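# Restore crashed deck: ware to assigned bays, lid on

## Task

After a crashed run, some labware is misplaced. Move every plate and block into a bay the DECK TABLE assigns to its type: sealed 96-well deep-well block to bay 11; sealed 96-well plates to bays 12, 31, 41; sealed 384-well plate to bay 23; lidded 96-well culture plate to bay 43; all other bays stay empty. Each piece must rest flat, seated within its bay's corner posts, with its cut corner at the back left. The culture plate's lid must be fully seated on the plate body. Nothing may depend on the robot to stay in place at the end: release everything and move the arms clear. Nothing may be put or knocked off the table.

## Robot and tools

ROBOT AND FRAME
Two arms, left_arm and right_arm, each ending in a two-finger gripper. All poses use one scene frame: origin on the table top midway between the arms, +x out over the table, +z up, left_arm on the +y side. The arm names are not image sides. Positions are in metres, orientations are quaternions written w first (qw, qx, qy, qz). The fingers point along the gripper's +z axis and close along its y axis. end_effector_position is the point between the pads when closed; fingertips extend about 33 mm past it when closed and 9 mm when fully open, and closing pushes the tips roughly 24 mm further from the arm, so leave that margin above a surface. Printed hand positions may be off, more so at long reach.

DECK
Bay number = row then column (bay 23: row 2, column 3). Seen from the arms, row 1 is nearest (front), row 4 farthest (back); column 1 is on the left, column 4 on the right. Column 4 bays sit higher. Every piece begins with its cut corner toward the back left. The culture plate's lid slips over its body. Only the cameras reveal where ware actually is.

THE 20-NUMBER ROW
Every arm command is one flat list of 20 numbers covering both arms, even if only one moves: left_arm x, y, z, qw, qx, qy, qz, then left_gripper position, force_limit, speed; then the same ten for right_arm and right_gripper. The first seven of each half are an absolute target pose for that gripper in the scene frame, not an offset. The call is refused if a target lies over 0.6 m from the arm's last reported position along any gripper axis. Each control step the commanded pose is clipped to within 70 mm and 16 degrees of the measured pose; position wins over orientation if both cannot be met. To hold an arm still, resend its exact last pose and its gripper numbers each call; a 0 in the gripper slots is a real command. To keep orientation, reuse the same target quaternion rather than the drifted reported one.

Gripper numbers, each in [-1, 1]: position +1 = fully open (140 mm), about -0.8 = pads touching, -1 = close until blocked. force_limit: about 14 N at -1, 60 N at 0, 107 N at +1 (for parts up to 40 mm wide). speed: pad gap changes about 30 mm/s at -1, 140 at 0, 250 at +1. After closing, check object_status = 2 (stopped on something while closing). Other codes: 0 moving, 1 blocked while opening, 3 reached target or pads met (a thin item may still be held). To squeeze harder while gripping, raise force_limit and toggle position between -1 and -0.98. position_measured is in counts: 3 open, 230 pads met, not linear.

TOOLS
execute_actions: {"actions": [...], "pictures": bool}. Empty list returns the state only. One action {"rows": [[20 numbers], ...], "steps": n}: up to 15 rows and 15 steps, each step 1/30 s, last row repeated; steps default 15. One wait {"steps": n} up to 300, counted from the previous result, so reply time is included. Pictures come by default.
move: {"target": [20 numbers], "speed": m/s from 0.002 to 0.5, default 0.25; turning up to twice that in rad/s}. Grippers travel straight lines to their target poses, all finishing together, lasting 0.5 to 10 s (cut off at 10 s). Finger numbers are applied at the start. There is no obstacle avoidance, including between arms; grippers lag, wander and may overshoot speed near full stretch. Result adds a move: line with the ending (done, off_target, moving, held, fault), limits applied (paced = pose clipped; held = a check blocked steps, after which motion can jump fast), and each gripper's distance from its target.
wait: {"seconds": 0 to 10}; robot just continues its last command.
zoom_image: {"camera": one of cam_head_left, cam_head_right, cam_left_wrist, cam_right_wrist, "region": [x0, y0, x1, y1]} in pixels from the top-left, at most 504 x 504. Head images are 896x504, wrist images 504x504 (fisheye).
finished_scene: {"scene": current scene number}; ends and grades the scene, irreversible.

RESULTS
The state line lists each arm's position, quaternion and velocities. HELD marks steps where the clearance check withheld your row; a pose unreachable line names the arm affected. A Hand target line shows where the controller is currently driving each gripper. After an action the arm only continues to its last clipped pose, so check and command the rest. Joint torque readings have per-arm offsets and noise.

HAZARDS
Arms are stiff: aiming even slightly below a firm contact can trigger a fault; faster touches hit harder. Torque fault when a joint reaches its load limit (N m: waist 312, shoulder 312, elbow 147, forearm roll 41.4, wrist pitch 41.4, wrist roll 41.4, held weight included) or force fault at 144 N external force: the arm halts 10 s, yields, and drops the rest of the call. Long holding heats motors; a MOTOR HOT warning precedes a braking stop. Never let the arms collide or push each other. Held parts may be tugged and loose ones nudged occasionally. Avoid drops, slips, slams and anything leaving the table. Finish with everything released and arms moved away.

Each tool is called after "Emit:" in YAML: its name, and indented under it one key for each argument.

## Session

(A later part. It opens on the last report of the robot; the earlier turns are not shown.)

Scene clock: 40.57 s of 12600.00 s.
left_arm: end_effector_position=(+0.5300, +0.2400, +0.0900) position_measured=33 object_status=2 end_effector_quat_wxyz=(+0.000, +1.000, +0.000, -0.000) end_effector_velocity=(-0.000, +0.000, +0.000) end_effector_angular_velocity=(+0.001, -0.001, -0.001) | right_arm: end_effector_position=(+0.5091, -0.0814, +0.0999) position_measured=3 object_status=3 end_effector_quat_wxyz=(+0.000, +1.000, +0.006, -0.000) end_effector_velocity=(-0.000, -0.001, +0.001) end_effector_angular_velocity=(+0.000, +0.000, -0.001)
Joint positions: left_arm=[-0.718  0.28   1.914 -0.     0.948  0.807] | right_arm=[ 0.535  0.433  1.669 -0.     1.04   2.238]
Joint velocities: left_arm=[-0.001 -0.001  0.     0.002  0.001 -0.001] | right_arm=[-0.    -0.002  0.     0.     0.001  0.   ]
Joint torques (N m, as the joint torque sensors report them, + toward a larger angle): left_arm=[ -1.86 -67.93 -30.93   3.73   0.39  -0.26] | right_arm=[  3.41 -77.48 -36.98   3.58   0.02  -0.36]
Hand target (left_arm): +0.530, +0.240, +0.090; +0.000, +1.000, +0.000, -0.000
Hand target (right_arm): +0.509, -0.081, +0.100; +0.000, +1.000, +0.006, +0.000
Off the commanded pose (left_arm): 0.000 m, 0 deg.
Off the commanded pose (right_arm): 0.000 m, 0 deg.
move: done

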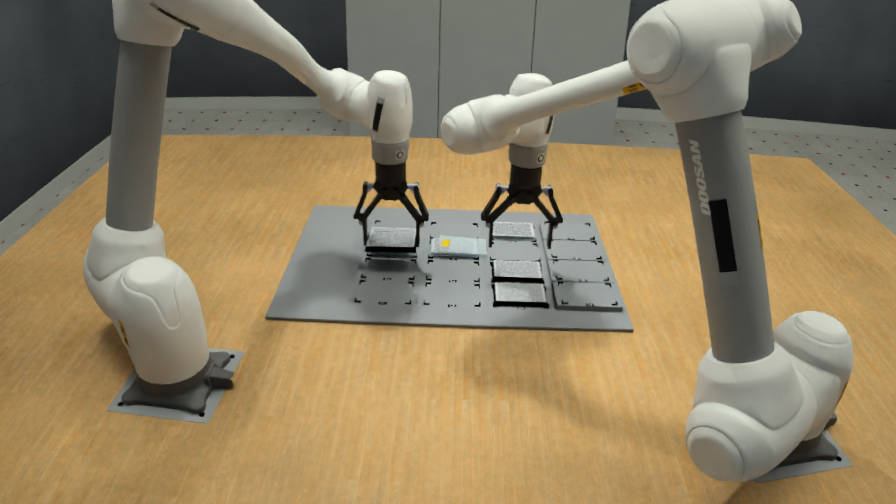

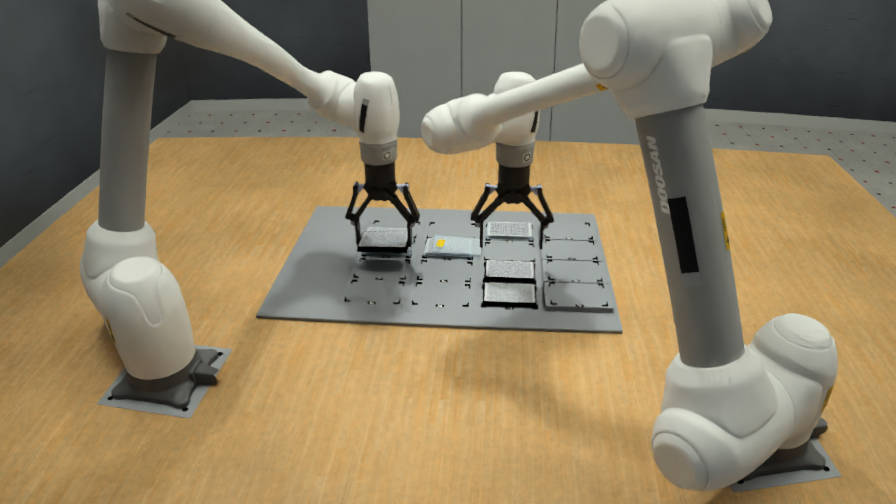

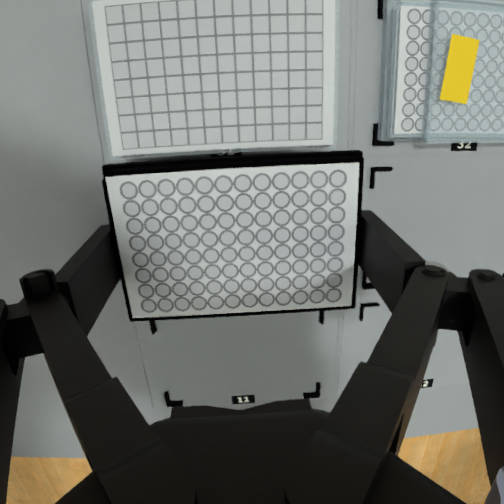

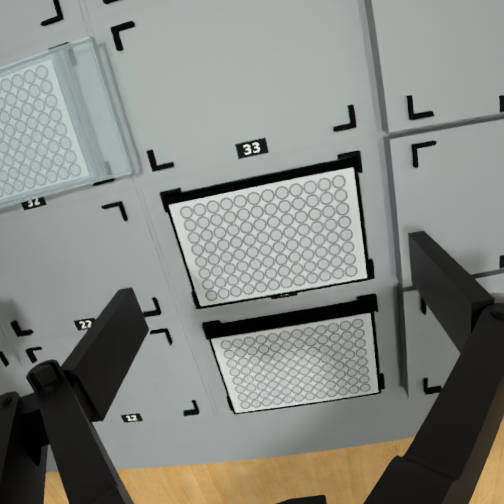

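Emit:
move:
  target: [0.53,0.24,0.09,0,1,0,0,0.65,-0.4,-0.8,0.509,-0.0812,0.0315,0,1,0.006,0,1,-0.4,-0.8]
  speed: 0.15

Emit:
move:
  target: [0.53,0.24,0.09,0,1,0,0,0.65,-0.4,-0.8,0.509,-0.0812,0.0315,0,1,0.006,0,0.65,-0.4,-0.8]

Emit:
move:
  target: [0.53,0.24,0.09,0,1,0,0,0.65,-0.4,-0.8,0.5102,-0.0817,0.0325,0,1,0.010,0,0.65,-0.4,-0.8]
  speed: 0.008

Emit:
zoom_image:
  camera: "cam_right_wrist"
  region: [100,150,430,420]

Scene clock: 50.80 s of 12600.00 s.
left_arm: end_effector_position=(+0.5300, +0.2400, +0.0900) position_measured=33 object_status=2 end_effector_quat_wxyz=(+0.000, +1.000, +0.000, -0.000) end_effector_velocity=(+0.000, -0.001, +0.001) end_effector_angular_velocity=(-0.000, -0.001, -0.001) | right_arm: end_effector_position=(+0.5089, -0.0813, +0.0316) position_measured=3 object_status=3 end_effector_quat_wxyz=(-0.000, +1.000, +0.006, +0.000) end_effector_velocity=(+0.000, +0.000, -0.001) end_effector_angular_velocity=(+0.000, +0.000, -0.001)
Joint positions: left_arm=[-0.718  0.28   1.914 -0.     0.948  0.807] | right_arm=[0.535 0.494 1.718 0.    0.93  2.238]
Joint velocities: left_arm=[-0.001 -0.    -0.001  0.001  0.001 -0.   ] | right_arm=[-0.     0.002 -0.     0.    -0.002 -0.   ]
Joint torques (N m, as the joint torque sensors report them, + toward a larger angle): left_arm=[ -0.11 -67.18 -30.76   3.66   0.34  -0.36] | right_arm=[  1.6  -79.29 -32.88   3.74  -0.5   -0.22]
Hand target (left_arm): +0.530, +0.240, +0.090; +0.000, +1.000, -0.000, -0.000
Hand target (right_arm): +0.509, -0.081, +0.032; -0.000, +1.000, +0.006, -0.000
Off the commanded pose (left_arm): 0.000 m, 0 deg.
Off the commanded pose (right_arm): 0.000 m, 0 deg.
After step 90, 6.37 s passed at rest.
move: done

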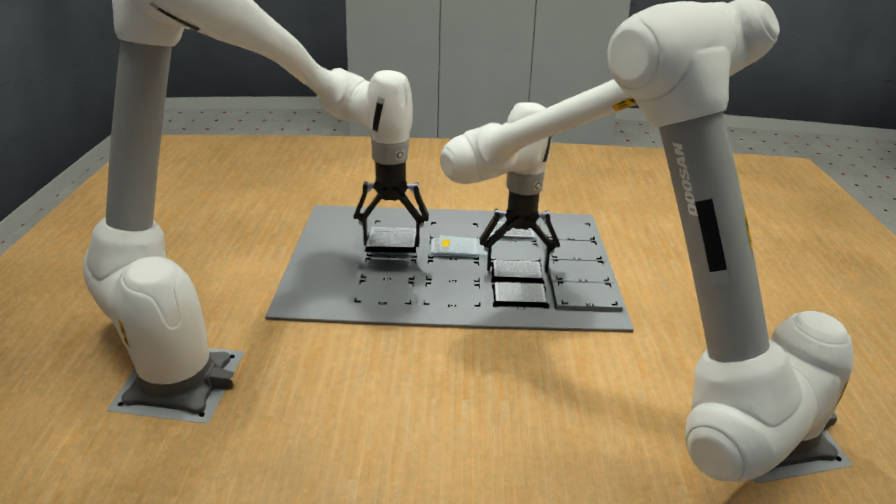

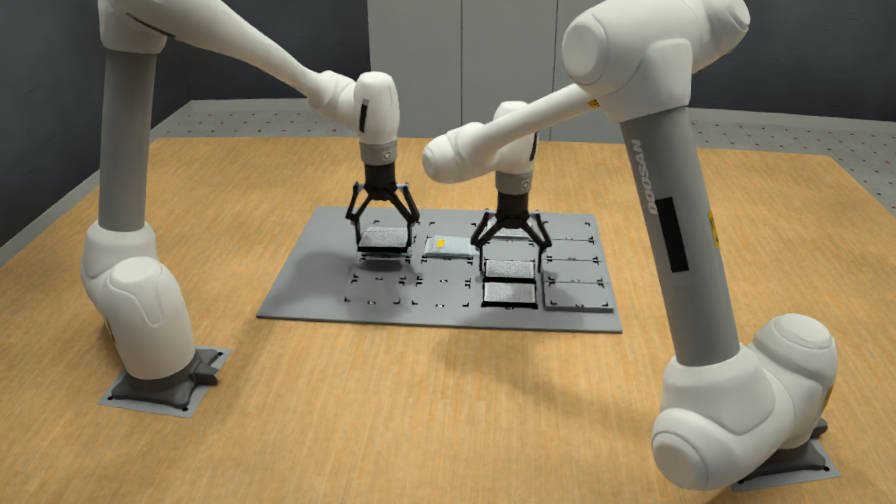

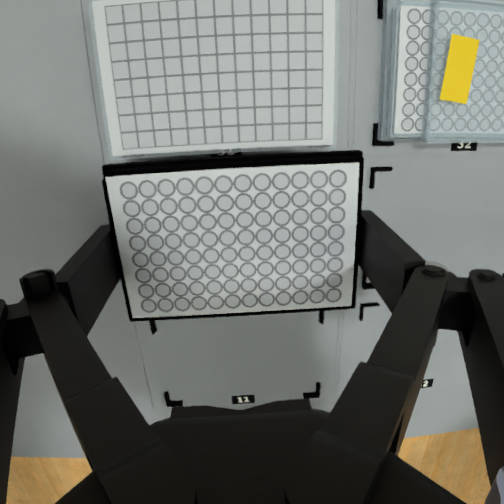

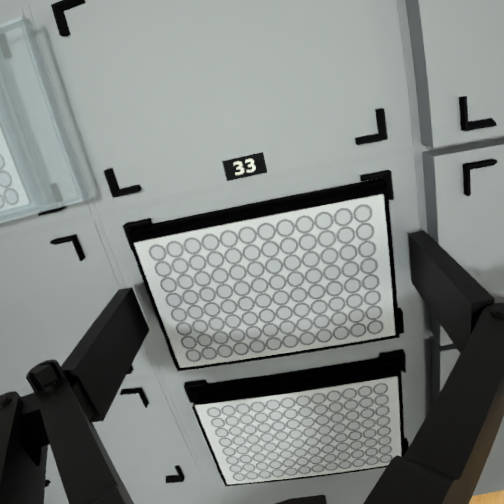

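Scene clock: 51.50 s of 12600.00 s.
left_arm: end_effector_position=(+0.5300, +0.2400, +0.0900) position_measured=33 object_status=2 end_effector_quat_wxyz=(+0.000, +1.000, +0.000, +0.000) end_effector_velocity=(-0.001, +0.000, +0.000) end_effector_angular_velocity=(+0.001, +0.001, +0.000) | right_arm: end_effector_position=(+0.5090, -0.0812, +0.0316) position_measured=37 object_status=2 end_effector_quat_wxyz=(-0.000, +1.000, +0.006, +0.000) end_effector_velocity=(-0.001, -0.001, -0.001) end_effector_angular_velocity=(-0.002, +0.002, +0.001)
Joint positions: left_arm=[-0.718  0.28   1.914 -0.     0.948  0.807] | right_arm=[0.535 0.494 1.718 0.    0.93  2.239]
Joint velocities: left_arm=[-0.    -0.     0.    -0.     0.002 -0.001] | right_arm=[ 0.     0.001  0.001 -0.     0.    -0.   ]
Joint torques (N m, as the joint torque sensors report them, + toward a larger angle): left_arm=[ -0.58 -67.83 -30.64   3.73   0.4   -0.39] | right_arm=[  1.91 -57.46 -29.     3.89  -3.57  -0.54]
Hand target (left_arm): +0.530, +0.240, +0.090; +0.000, +1.000, -0.000, -0.000
Hand target (right_arm): +0.509, -0.081, +0.031; -0.000, +1.000, +0.006, +0.000
Off the commanded pose (left_arm): 0.000 m, 0 deg.
Off the commanded pose (right_arm): 0.000 m, 0 deg.
move: done

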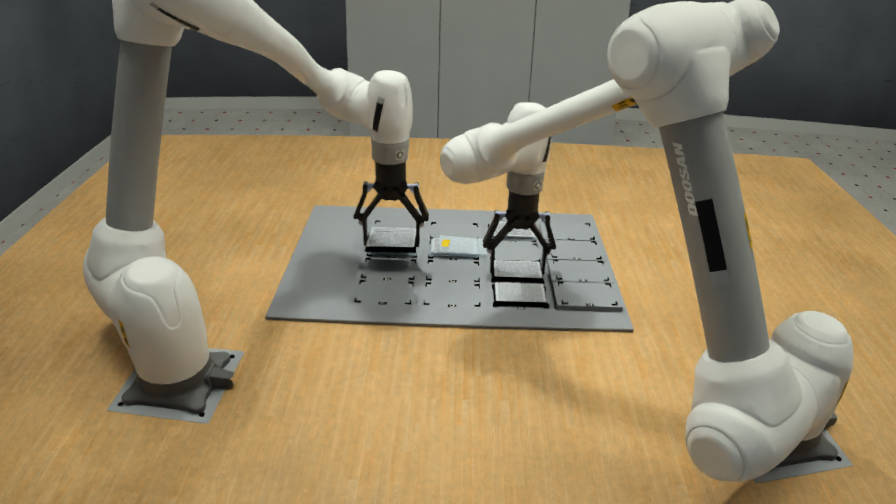

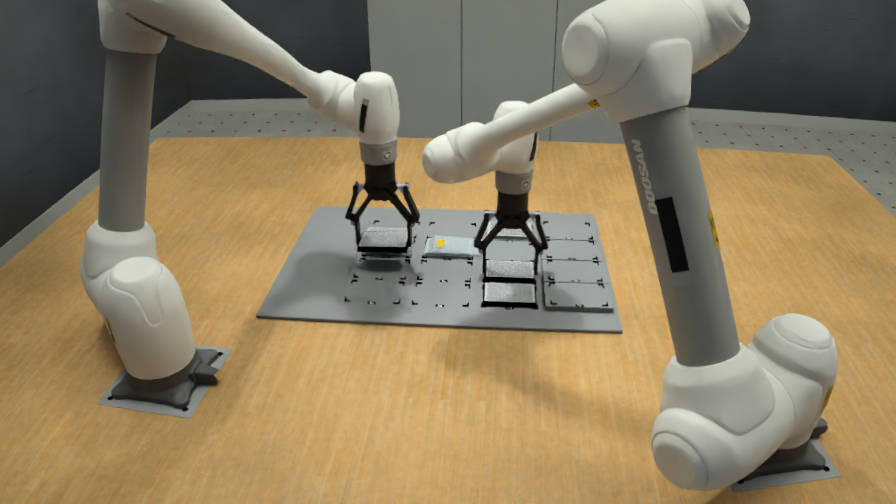

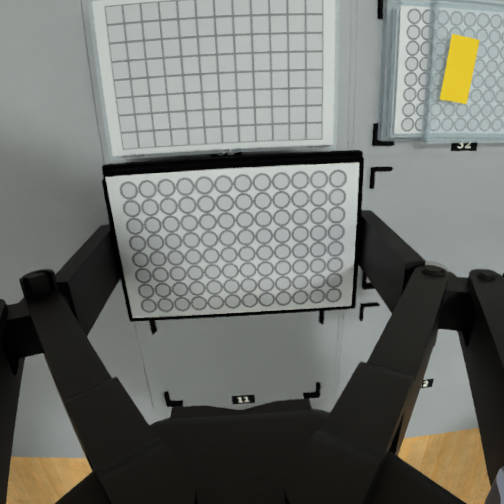

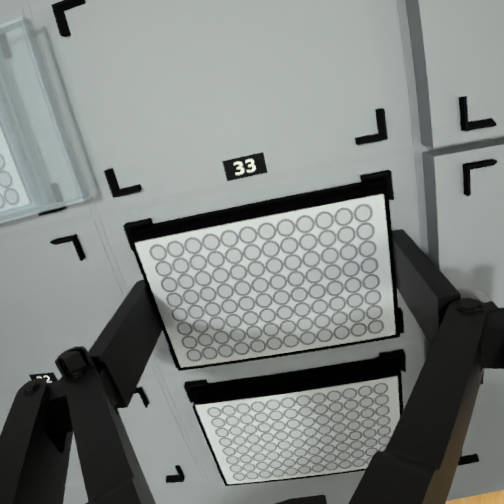

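Scene clock: 52.23 s of 12600.00 s.
left_arm: end_effector_position=(+0.5300, +0.2400, +0.0900) position_measured=33 object_status=2 end_effector_quat_wxyz=(+0.000, +1.000, -0.000, +0.000) end_effector_velocity=(+0.000, -0.000, -0.000) end_effector_angular_velocity=(-0.001, -0.001, +0.001) | right_arm: end_effector_position=(+0.5101, -0.0817, +0.0324) position_measured=38 object_status=2 end_effector_quat_wxyz=(+0.000, +1.000, +0.010, -0.000) end_effector_velocity=(+0.001, -0.000, -0.001) end_effector_angular_velocity=(-0.000, +0.001, +0.000)
Joint positions: left_arm=[-0.718  0.28   1.914  0.     0.948  0.807] | right_arm=[0.534 0.494 1.716 0.    0.932 2.229]
Joint velocities: left_arm=[ 0.     0.     0.     0.    -0.002 -0.001] | right_arm=[-0.001  0.001 -0.001 -0.     0.    -0.001]
Joint torques (N m, as the joint torque sensors report them, + toward a larger angle): left_arm=[ -1.4  -66.52 -30.89   3.66   0.31  -0.28] | right_arm=[-13.56 -83.54 -39.69  -2.21  -2.86  -1.42]
Hand target (left_arm): +0.530, +0.240, +0.090; +0.000, +1.000, -0.000, -0.000
Hand target (right_arm): +0.510, -0.082, +0.032; +0.000, +1.000, +0.010, -0.000
Off the commanded pose (left_arm): 0.000 m, 0 deg.
Off the commanded pose (right_arm): 0.000 m, 0 deg.
move: done

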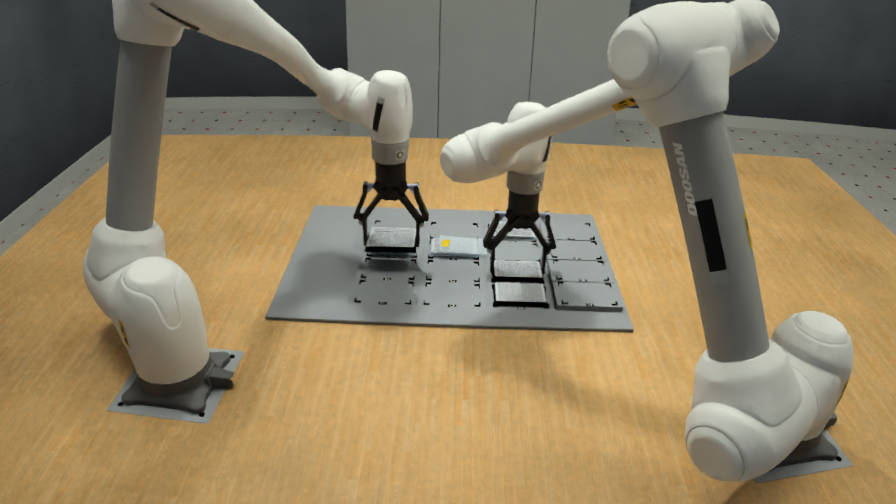

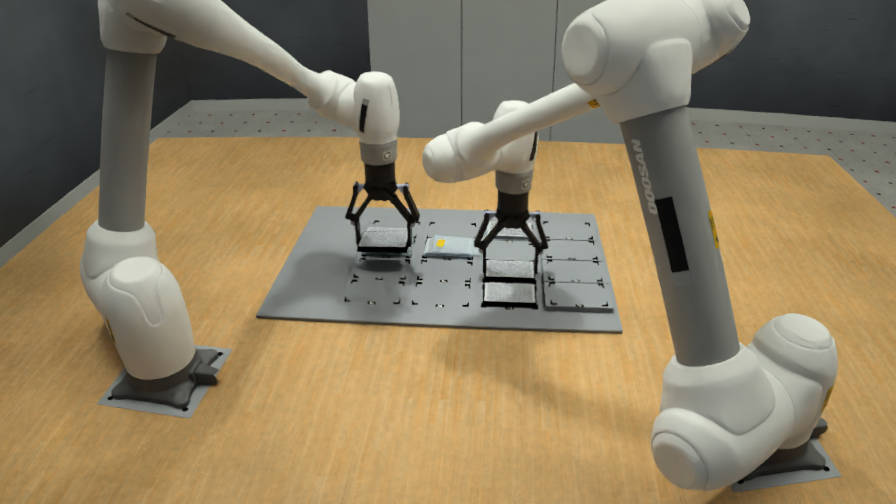

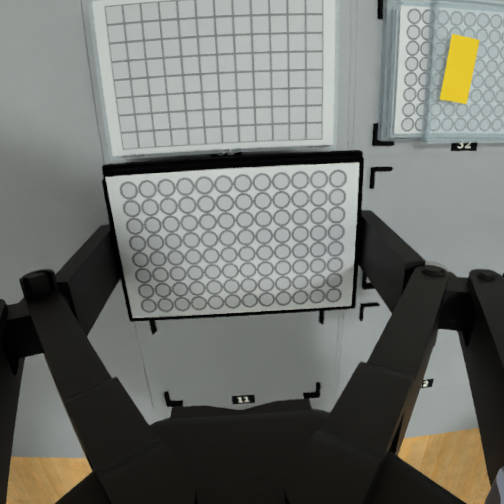

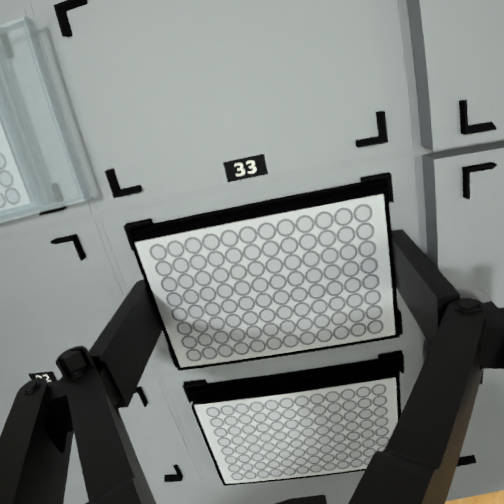

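Region (100, 150, 430, 420) of cam_right_wrist's 504x504 image, scaled by 1.527, with more detail than that image has; it fills the top 412 rows of this view, and the rest is white.

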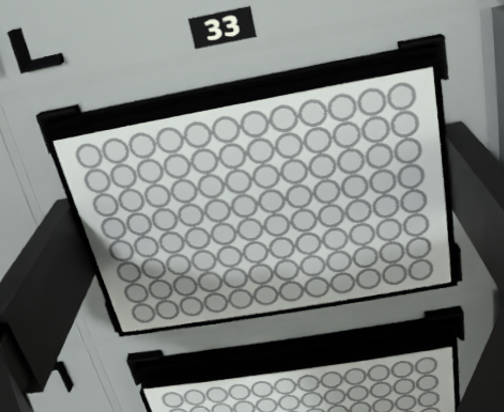

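Up against back-left piece; a touch more yaw, release.

Emit:
move:
  target: [0.53,0.24,0.09,0,1,0,0,0.65,-0.4,-0.8,0.5102,-0.0817,0.0322,0,1,0.014,0,0.65,-0.4,-0.8]
  speed: 0.008

Emit:
move:
  target: [0.53,0.24,0.09,0,1,0,0,0.65,-0.4,-0.8,0.5102,-0.0817,0.0322,0,1,0.014,0,1,-0.4,-0.8]

Emit:
move:
  target: [0.505,0.24,0.09,0,1,0,0,0.65,-0.4,-0.8,0.48,-0.0817,0.1,0,1,0,0,1,-0.4,-0.8]

Emit:
zoom_image:
  camera: "cam_right_wrist"
  region: [130,90,410,400]

Emit:
move:
  target: [0.505,0.0813,0.055,0,1,0,0,0.65,-0.4,-0.8,0.5,-0.38,0.16,0,1,0,0,1,-0.4,-0.8]

Emit:
move:
  target: [0.505,0.0813,0.035,0,1,0,0,0.65,-0.4,-0.8,0.5,-0.38,0.16,0,1,0,0,1,-0.4,-0.8]
  speed: 0.05

Emit:
zoom_image:
  camera: "cam_left_wrist"
  region: [80,110,400,350]

Emit:
zoom_image:
  camera: "cam_head_left"
  region: [410,220,570,315]

Scene clock: 63.60 s of 12600.00 s.
left_arm: end_effector_position=(+0.5300, +0.2400, +0.0900) position_measured=33 object_status=2 end_effector_quat_wxyz=(-0.000, +1.000, -0.000, +0.000) end_effector_velocity=(-0.000, +0.000, -0.000) end_effector_angular_velocity=(+0.000, +0.000, -0.001) | right_arm: end_effector_position=(+0.5102, -0.0817, +0.0322) position_measured=38 object_status=2 end_effector_quat_wxyz=(-0.000, +1.000, +0.014, +0.000) end_effector_velocity=(-0.001, +0.001, +0.001) end_effector_angular_velocity=(+0.000, -0.001, +0.003)
Joint positions: left_arm=[-0.718  0.28   1.914  0.     0.948  0.807] | right_arm=[ 0.534  0.494  1.716 -0.     0.931  2.221]
Joint velocities: left_arm=[-0. -0.  0.  0.  0. -0.] | right_arm=[ 0.002 -0.002  0.001 -0.     0.    -0.001]
Joint torques (N m, as the joint torque sensors report them, + toward a larger angle): left_arm=[ -1.47 -66.5  -30.78   3.68   0.33  -0.49] | right_arm=[-11.82 -74.46 -38.54  -2.42  -5.45  -1.73]
Hand target (left_arm): +0.530, +0.240, +0.090; +0.000, +1.000, -0.000, -0.000
Hand target (right_arm): +0.510, -0.082, +0.032; -0.000, +1.000, +0.014, +0.000
Off the commanded pose (left_arm): 0.000 m, 0 deg.
Off the commanded pose (right_arm): 0.000 m, 0 deg.
After step 90, 7.63 s passed at rest.
move: done

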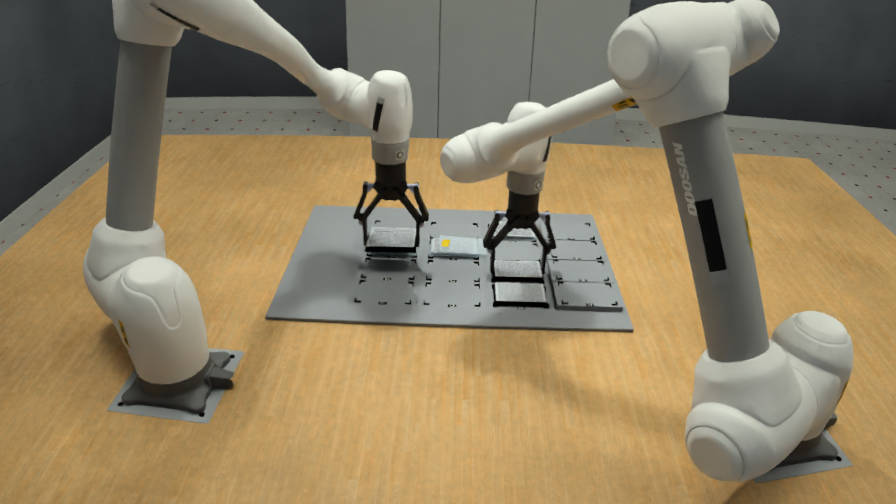

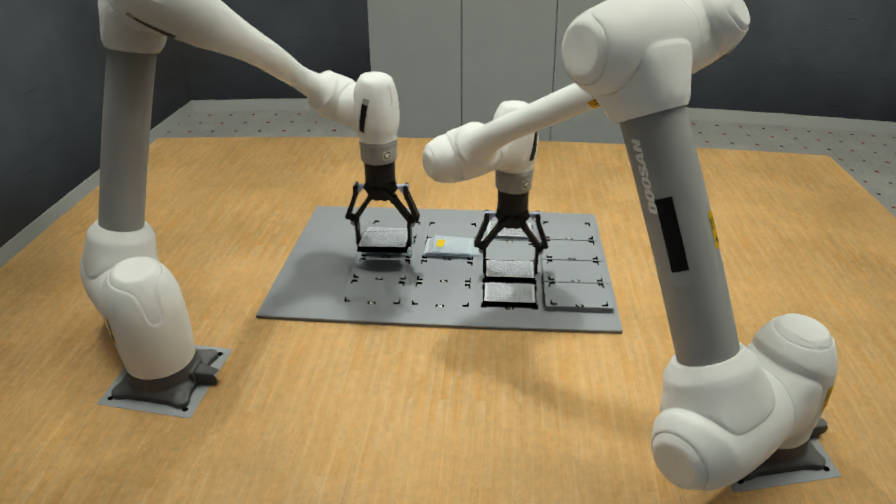

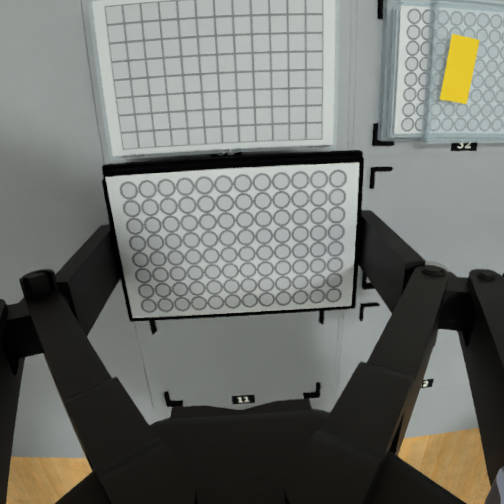

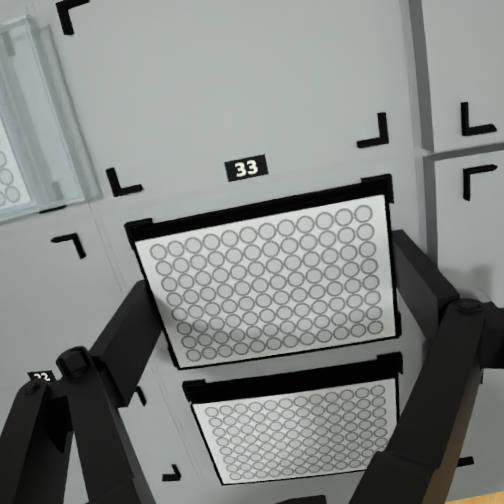

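Scene clock: 64.30 s of 12600.00 s.
left_arm: end_effector_position=(+0.5300, +0.2400, +0.0900) position_measured=33 object_status=2 end_effector_quat_wxyz=(+0.000, +1.000, -0.000, -0.000) end_effector_velocity=(-0.000, -0.000, +0.000) end_effector_angular_velocity=(-0.000, +0.000, -0.001) | right_arm: end_effector_position=(+0.5102, -0.0817, +0.0321) position_measured=3 object_status=3 end_effector_quat_wxyz=(+0.000, +1.000, +0.014, -0.000) end_effector_velocity=(-0.000, -0.000, -0.000) end_effector_angular_velocity=(+0.000, +0.001, -0.001)
Joint positions: left_arm=[-0.718  0.28   1.914 -0.     0.948  0.807] | right_arm=[ 0.534  0.494  1.716 -0.     0.931  2.221]
Joint velocities: left_arm=[-0.    -0.001 -0.    -0.001  0.001  0.001] | right_arm=[-0.    -0.     0.001  0.001 -0.    -0.   ]
Joint torques (N m, as the joint torque sensors report them, + toward a larger angle): left_arm=[ -0.96 -67.24 -30.6    3.71   0.24  -0.24] | right_arm=[  3.5  -79.3  -34.09   4.2   -0.36  -0.4 ]
Hand target (left_arm): +0.530, +0.240, +0.090; -0.000, +1.000, -0.000, -0.000
Hand target (right_arm): +0.510, -0.082, +0.032; -0.000, +1.000, +0.014, -0.000
Off the commanded pose (left_arm): 0.000 m, 0 deg.
Off the commanded pose (right_arm): 0.000 m, 0 deg.
move: done

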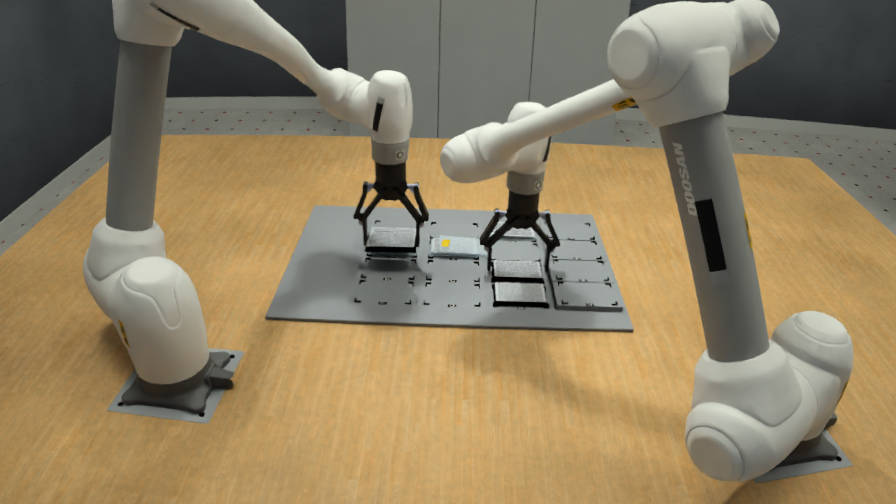

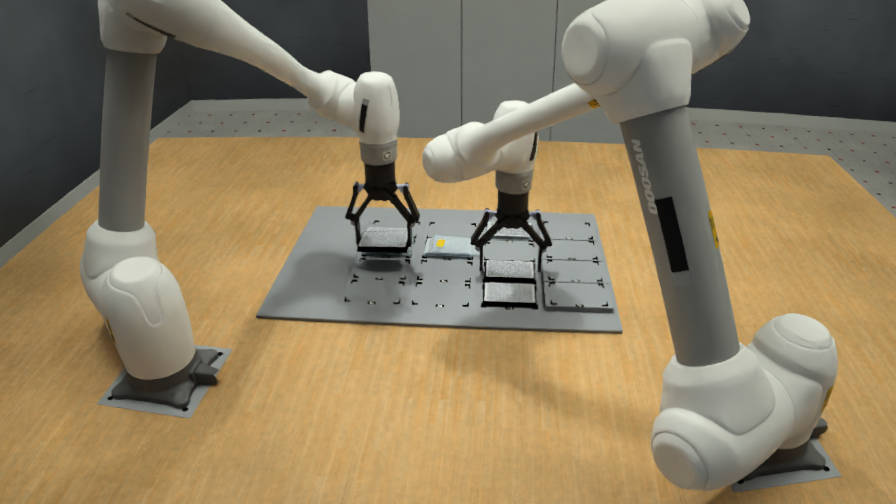

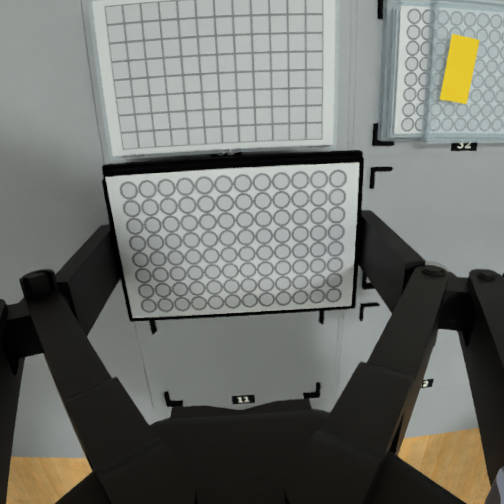

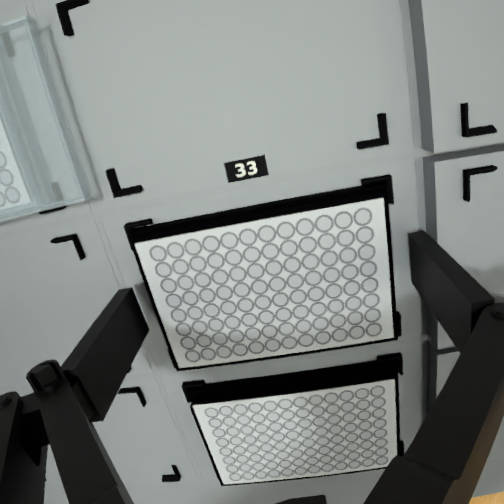

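Scene clock: 65.13 s of 12600.00 s.
left_arm: end_effector_position=(+0.5050, +0.2400, +0.0900) position_measured=33 object_status=2 end_effector_quat_wxyz=(+0.000, +1.000, -0.000, +0.000) end_effector_velocity=(-0.001, -0.000, -0.000) end_effector_angular_velocity=(-0.000, +0.000, +0.000) | right_arm: end_effector_position=(+0.4801, -0.0817, +0.0999) position_measured=3 object_status=3 end_effector_quat_wxyz=(-0.000, +1.000, -0.000, -0.000) end_effector_velocity=(+0.000, +0.001, +0.002) end_effector_angular_velocity=(+0.002, -0.002, -0.000)
Joint positions: left_arm=[-0.747  0.253  1.949  0.     0.939  0.779] | right_arm=[0.56  0.402 1.715 0.    1.024 2.275]
Joint velocities: left_arm=[-0.001 -0.     0.001 -0.001 -0.    -0.001] | right_arm=[ 0.001 -0.002 -0.002 -0.     0.001  0.001]
Joint torques (N m, as the joint torque sensors report them, + toward a larger angle): left_arm=[ -2.12 -63.75 -30.5    3.67   0.46  -0.28] | right_arm=[ -3.07 -75.82 -36.46   3.63  -0.34  -0.1 ]
Hand target (left_arm): +0.505, +0.240, +0.090; +0.000, +1.000, -0.000, -0.000
Hand target (right_arm): +0.480, -0.082, +0.100; +0.000, +1.000, -0.000, +0.000
Off the commanded pose (left_arm): 0.000 m, 0 deg.
Off the commanded pose (right_arm): 0.000 m, 0 deg.
move: done

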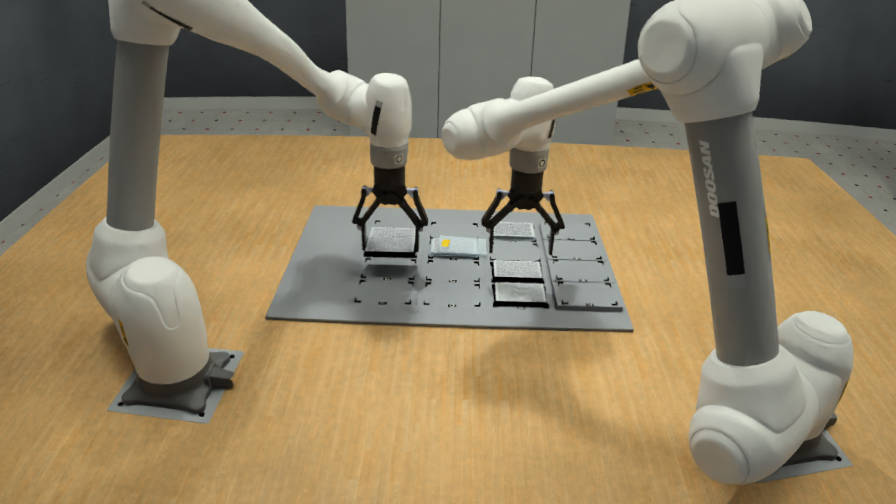

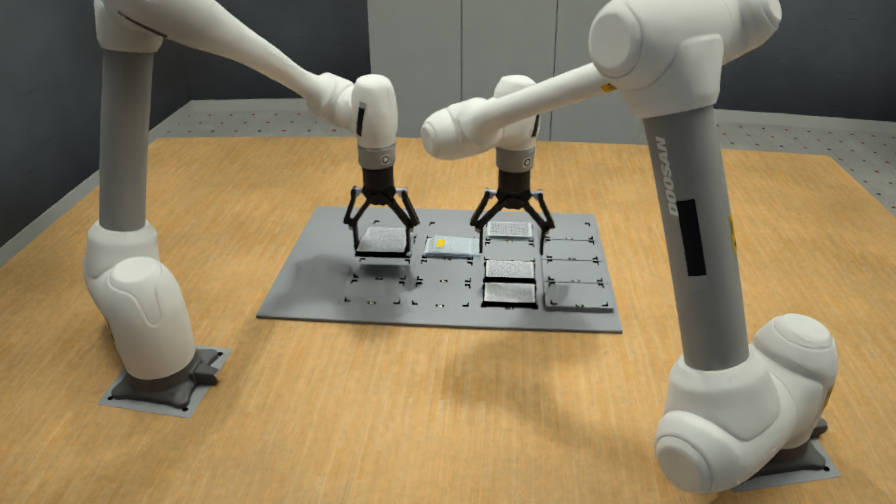

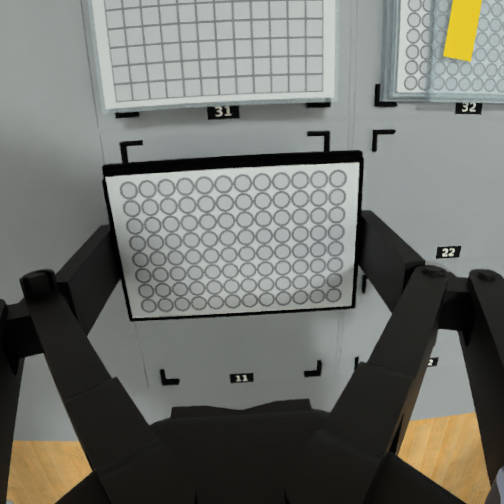

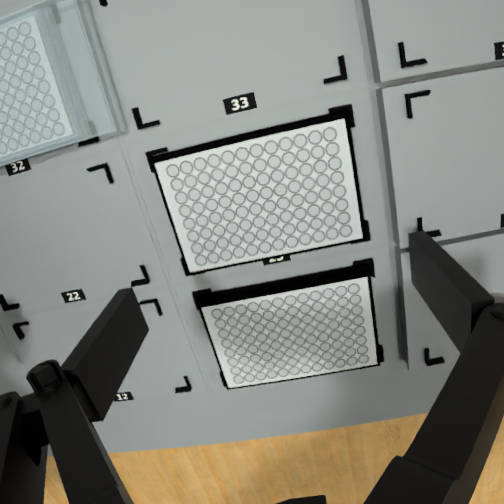

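Region (130, 90, 410, 400) of cam_right_wrist's 504x504 image, scaled by 1.626, with more detail than that image has; it fills the left 455 columns of this view, and the rest is white.

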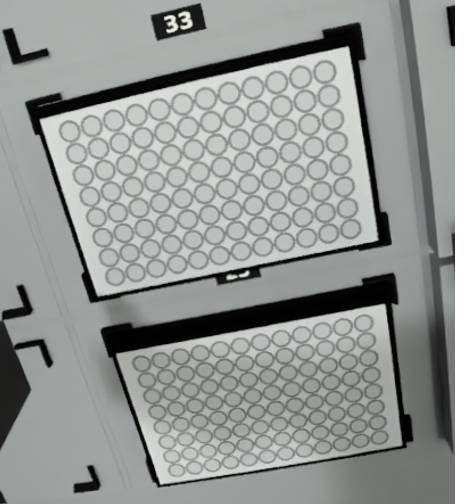

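Scene clock: 66.83 s of 12600.00 s.
left_arm: end_effector_position=(+0.5049, +0.0811, +0.0552) position_measured=33 object_status=2 end_effector_quat_wxyz=(+0.000, +1.000, +0.000, -0.000) end_effector_velocity=(-0.000, -0.001, -0.000) end_effector_angular_velocity=(-0.001, +0.000, +0.000) | right_arm: end_effector_position=(+0.5004, -0.3800, +0.1601) position_measured=3 object_status=3 end_effector_quat_wxyz=(+0.000, +1.000, +0.000, -0.000) end_effector_velocity=(+0.001, -0.001, +0.003) end_effector_angular_velocity=(+0.001, -0.005, +0.000)
Joint positions: left_arm=[-0.901  0.446  1.744 -0.001  0.952  0.624] | right_arm=[ 0.138  0.148  1.933 -0.     1.061  1.853]
Joint velocities: left_arm=[-0.001  0.001 -0.001 -0.001 -0.001 -0.   ] | right_arm=[-0.002 -0.004 -0.001 -0.     0.    -0.002]
Joint torques (N m, as the joint torque sensors report them, + toward a larger angle): left_arm=[ -1.2  -82.88 -31.02   3.65   0.34  -0.26] | right_arm=[  0.9  -52.75 -38.39   4.    -0.16  -0.48]
Hand target (left_arm): +0.505, +0.081, +0.055; +0.000, +1.000, +0.000, -0.000
Hand target (right_arm): +0.500, -0.380, +0.160; +0.000, +1.000, -0.000, -0.000
Off the commanded pose (left_arm): 0.000 m, 0 deg.
Off the commanded pose (right_arm): 0.000 m, 0 deg.
move: done

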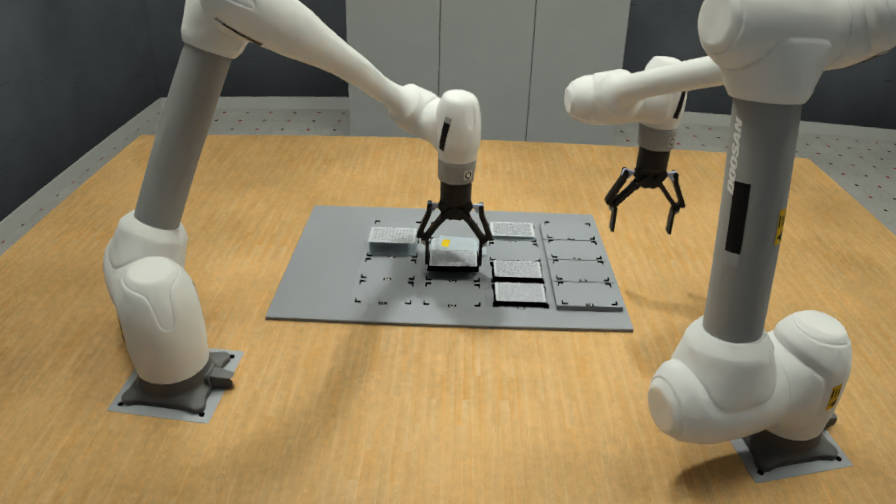

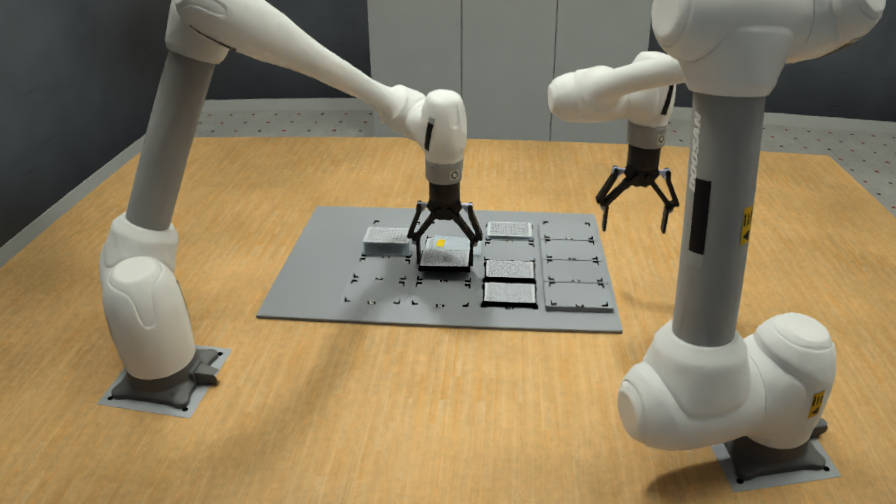

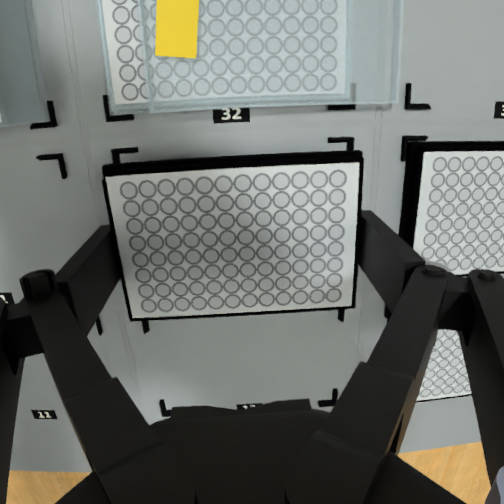

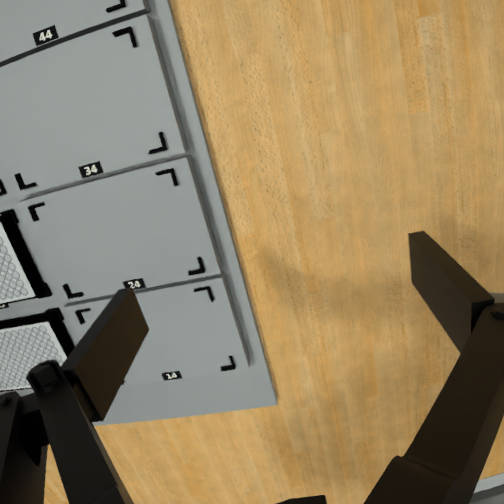

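Scene clock: 67.60 s of 12600.00 s.
left_arm: end_effector_position=(+0.5050, +0.0812, +0.0351) position_measured=33 object_status=2 end_effector_quat_wxyz=(+0.000, +1.000, -0.000, -0.000) end_effector_velocity=(+0.000, +0.000, -0.001) end_effector_angular_velocity=(+0.000, +0.000, +0.001) | right_arm: end_effector_position=(+0.5000, -0.3800, +0.1600) position_measured=3 object_status=3 end_effector_quat_wxyz=(-0.000, +1.000, +0.000, -0.000) end_effector_velocity=(-0.000, -0.000, +0.001) end_effector_angular_velocity=(-0.001, -0.001, +0.001)
Joint positions: left_arm=[-0.901  0.466  1.757 -0.     0.919  0.624] | right_arm=[0.138 0.148 1.934 0.    1.06  1.853]
Joint velocities: left_arm=[ 0.001  0.001  0.001 -0.    -0.001  0.   ] | right_arm=[ 0.    -0.001  0.    -0.001  0.     0.   ]
Joint torques (N m, as the joint torque sensors report them, + toward a larger angle): left_arm=[ -1.3  -83.6  -30.07   3.55   0.24  -0.28] | right_arm=[  2.85 -51.2  -38.08   3.48  -0.58   0.16]
Hand target (left_arm): +0.505, +0.081, +0.035; +0.000, +1.000, -0.000, -0.000
Hand target (right_arm): +0.500, -0.380, +0.160; -0.000, +1.000, +0.000, -0.000
Off the commanded pose (left_arm): 0.000 m, 0 deg.
Off the commanded pose (right_arm): 0.000 m, 0 deg.
move: done

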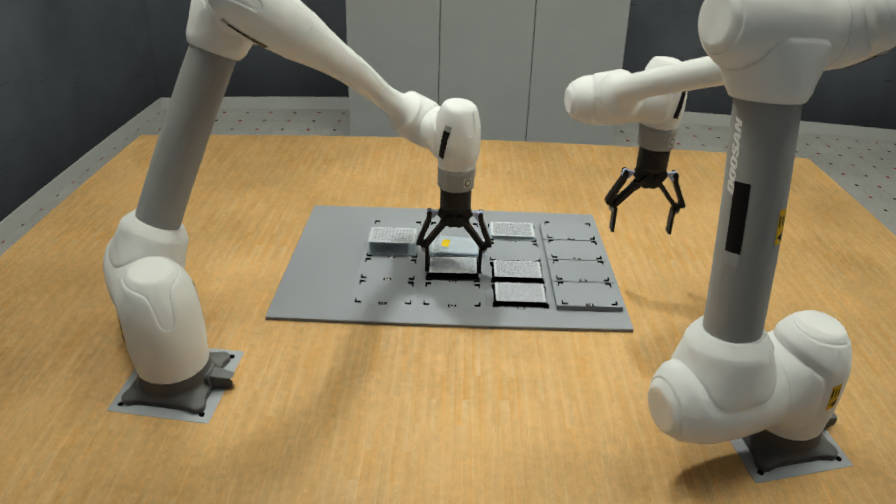

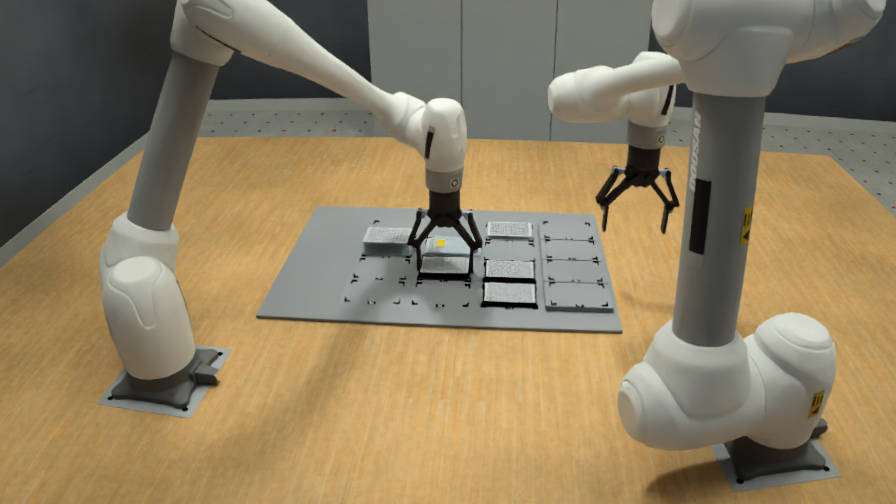

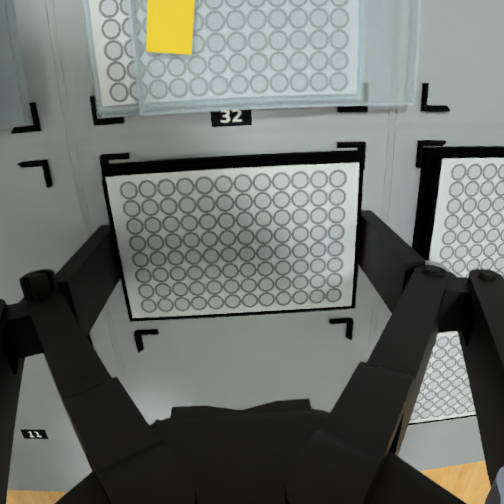

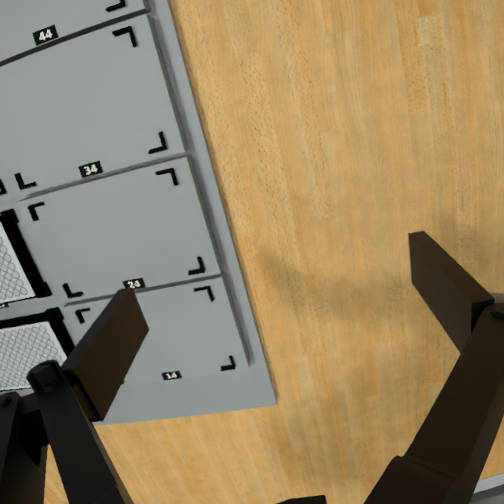

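Region (80, 110, 400, 350) of cam_left_wrist's 504x504 image, scaled by 1.575, with more detail than that image has; it fills the top 378 rows of this view, and the rest is white.

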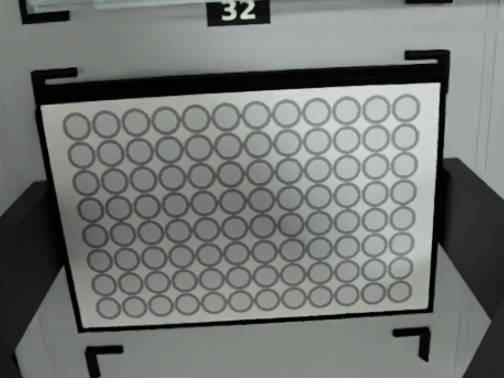

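Region (410, 220, 570, 315) of cam_head_left's 896x504 image, scaled by 3.150, with more detail than that image has; it fills the top 299 rows of this view, and the rest is white.

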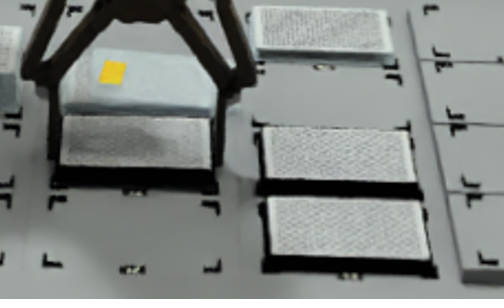

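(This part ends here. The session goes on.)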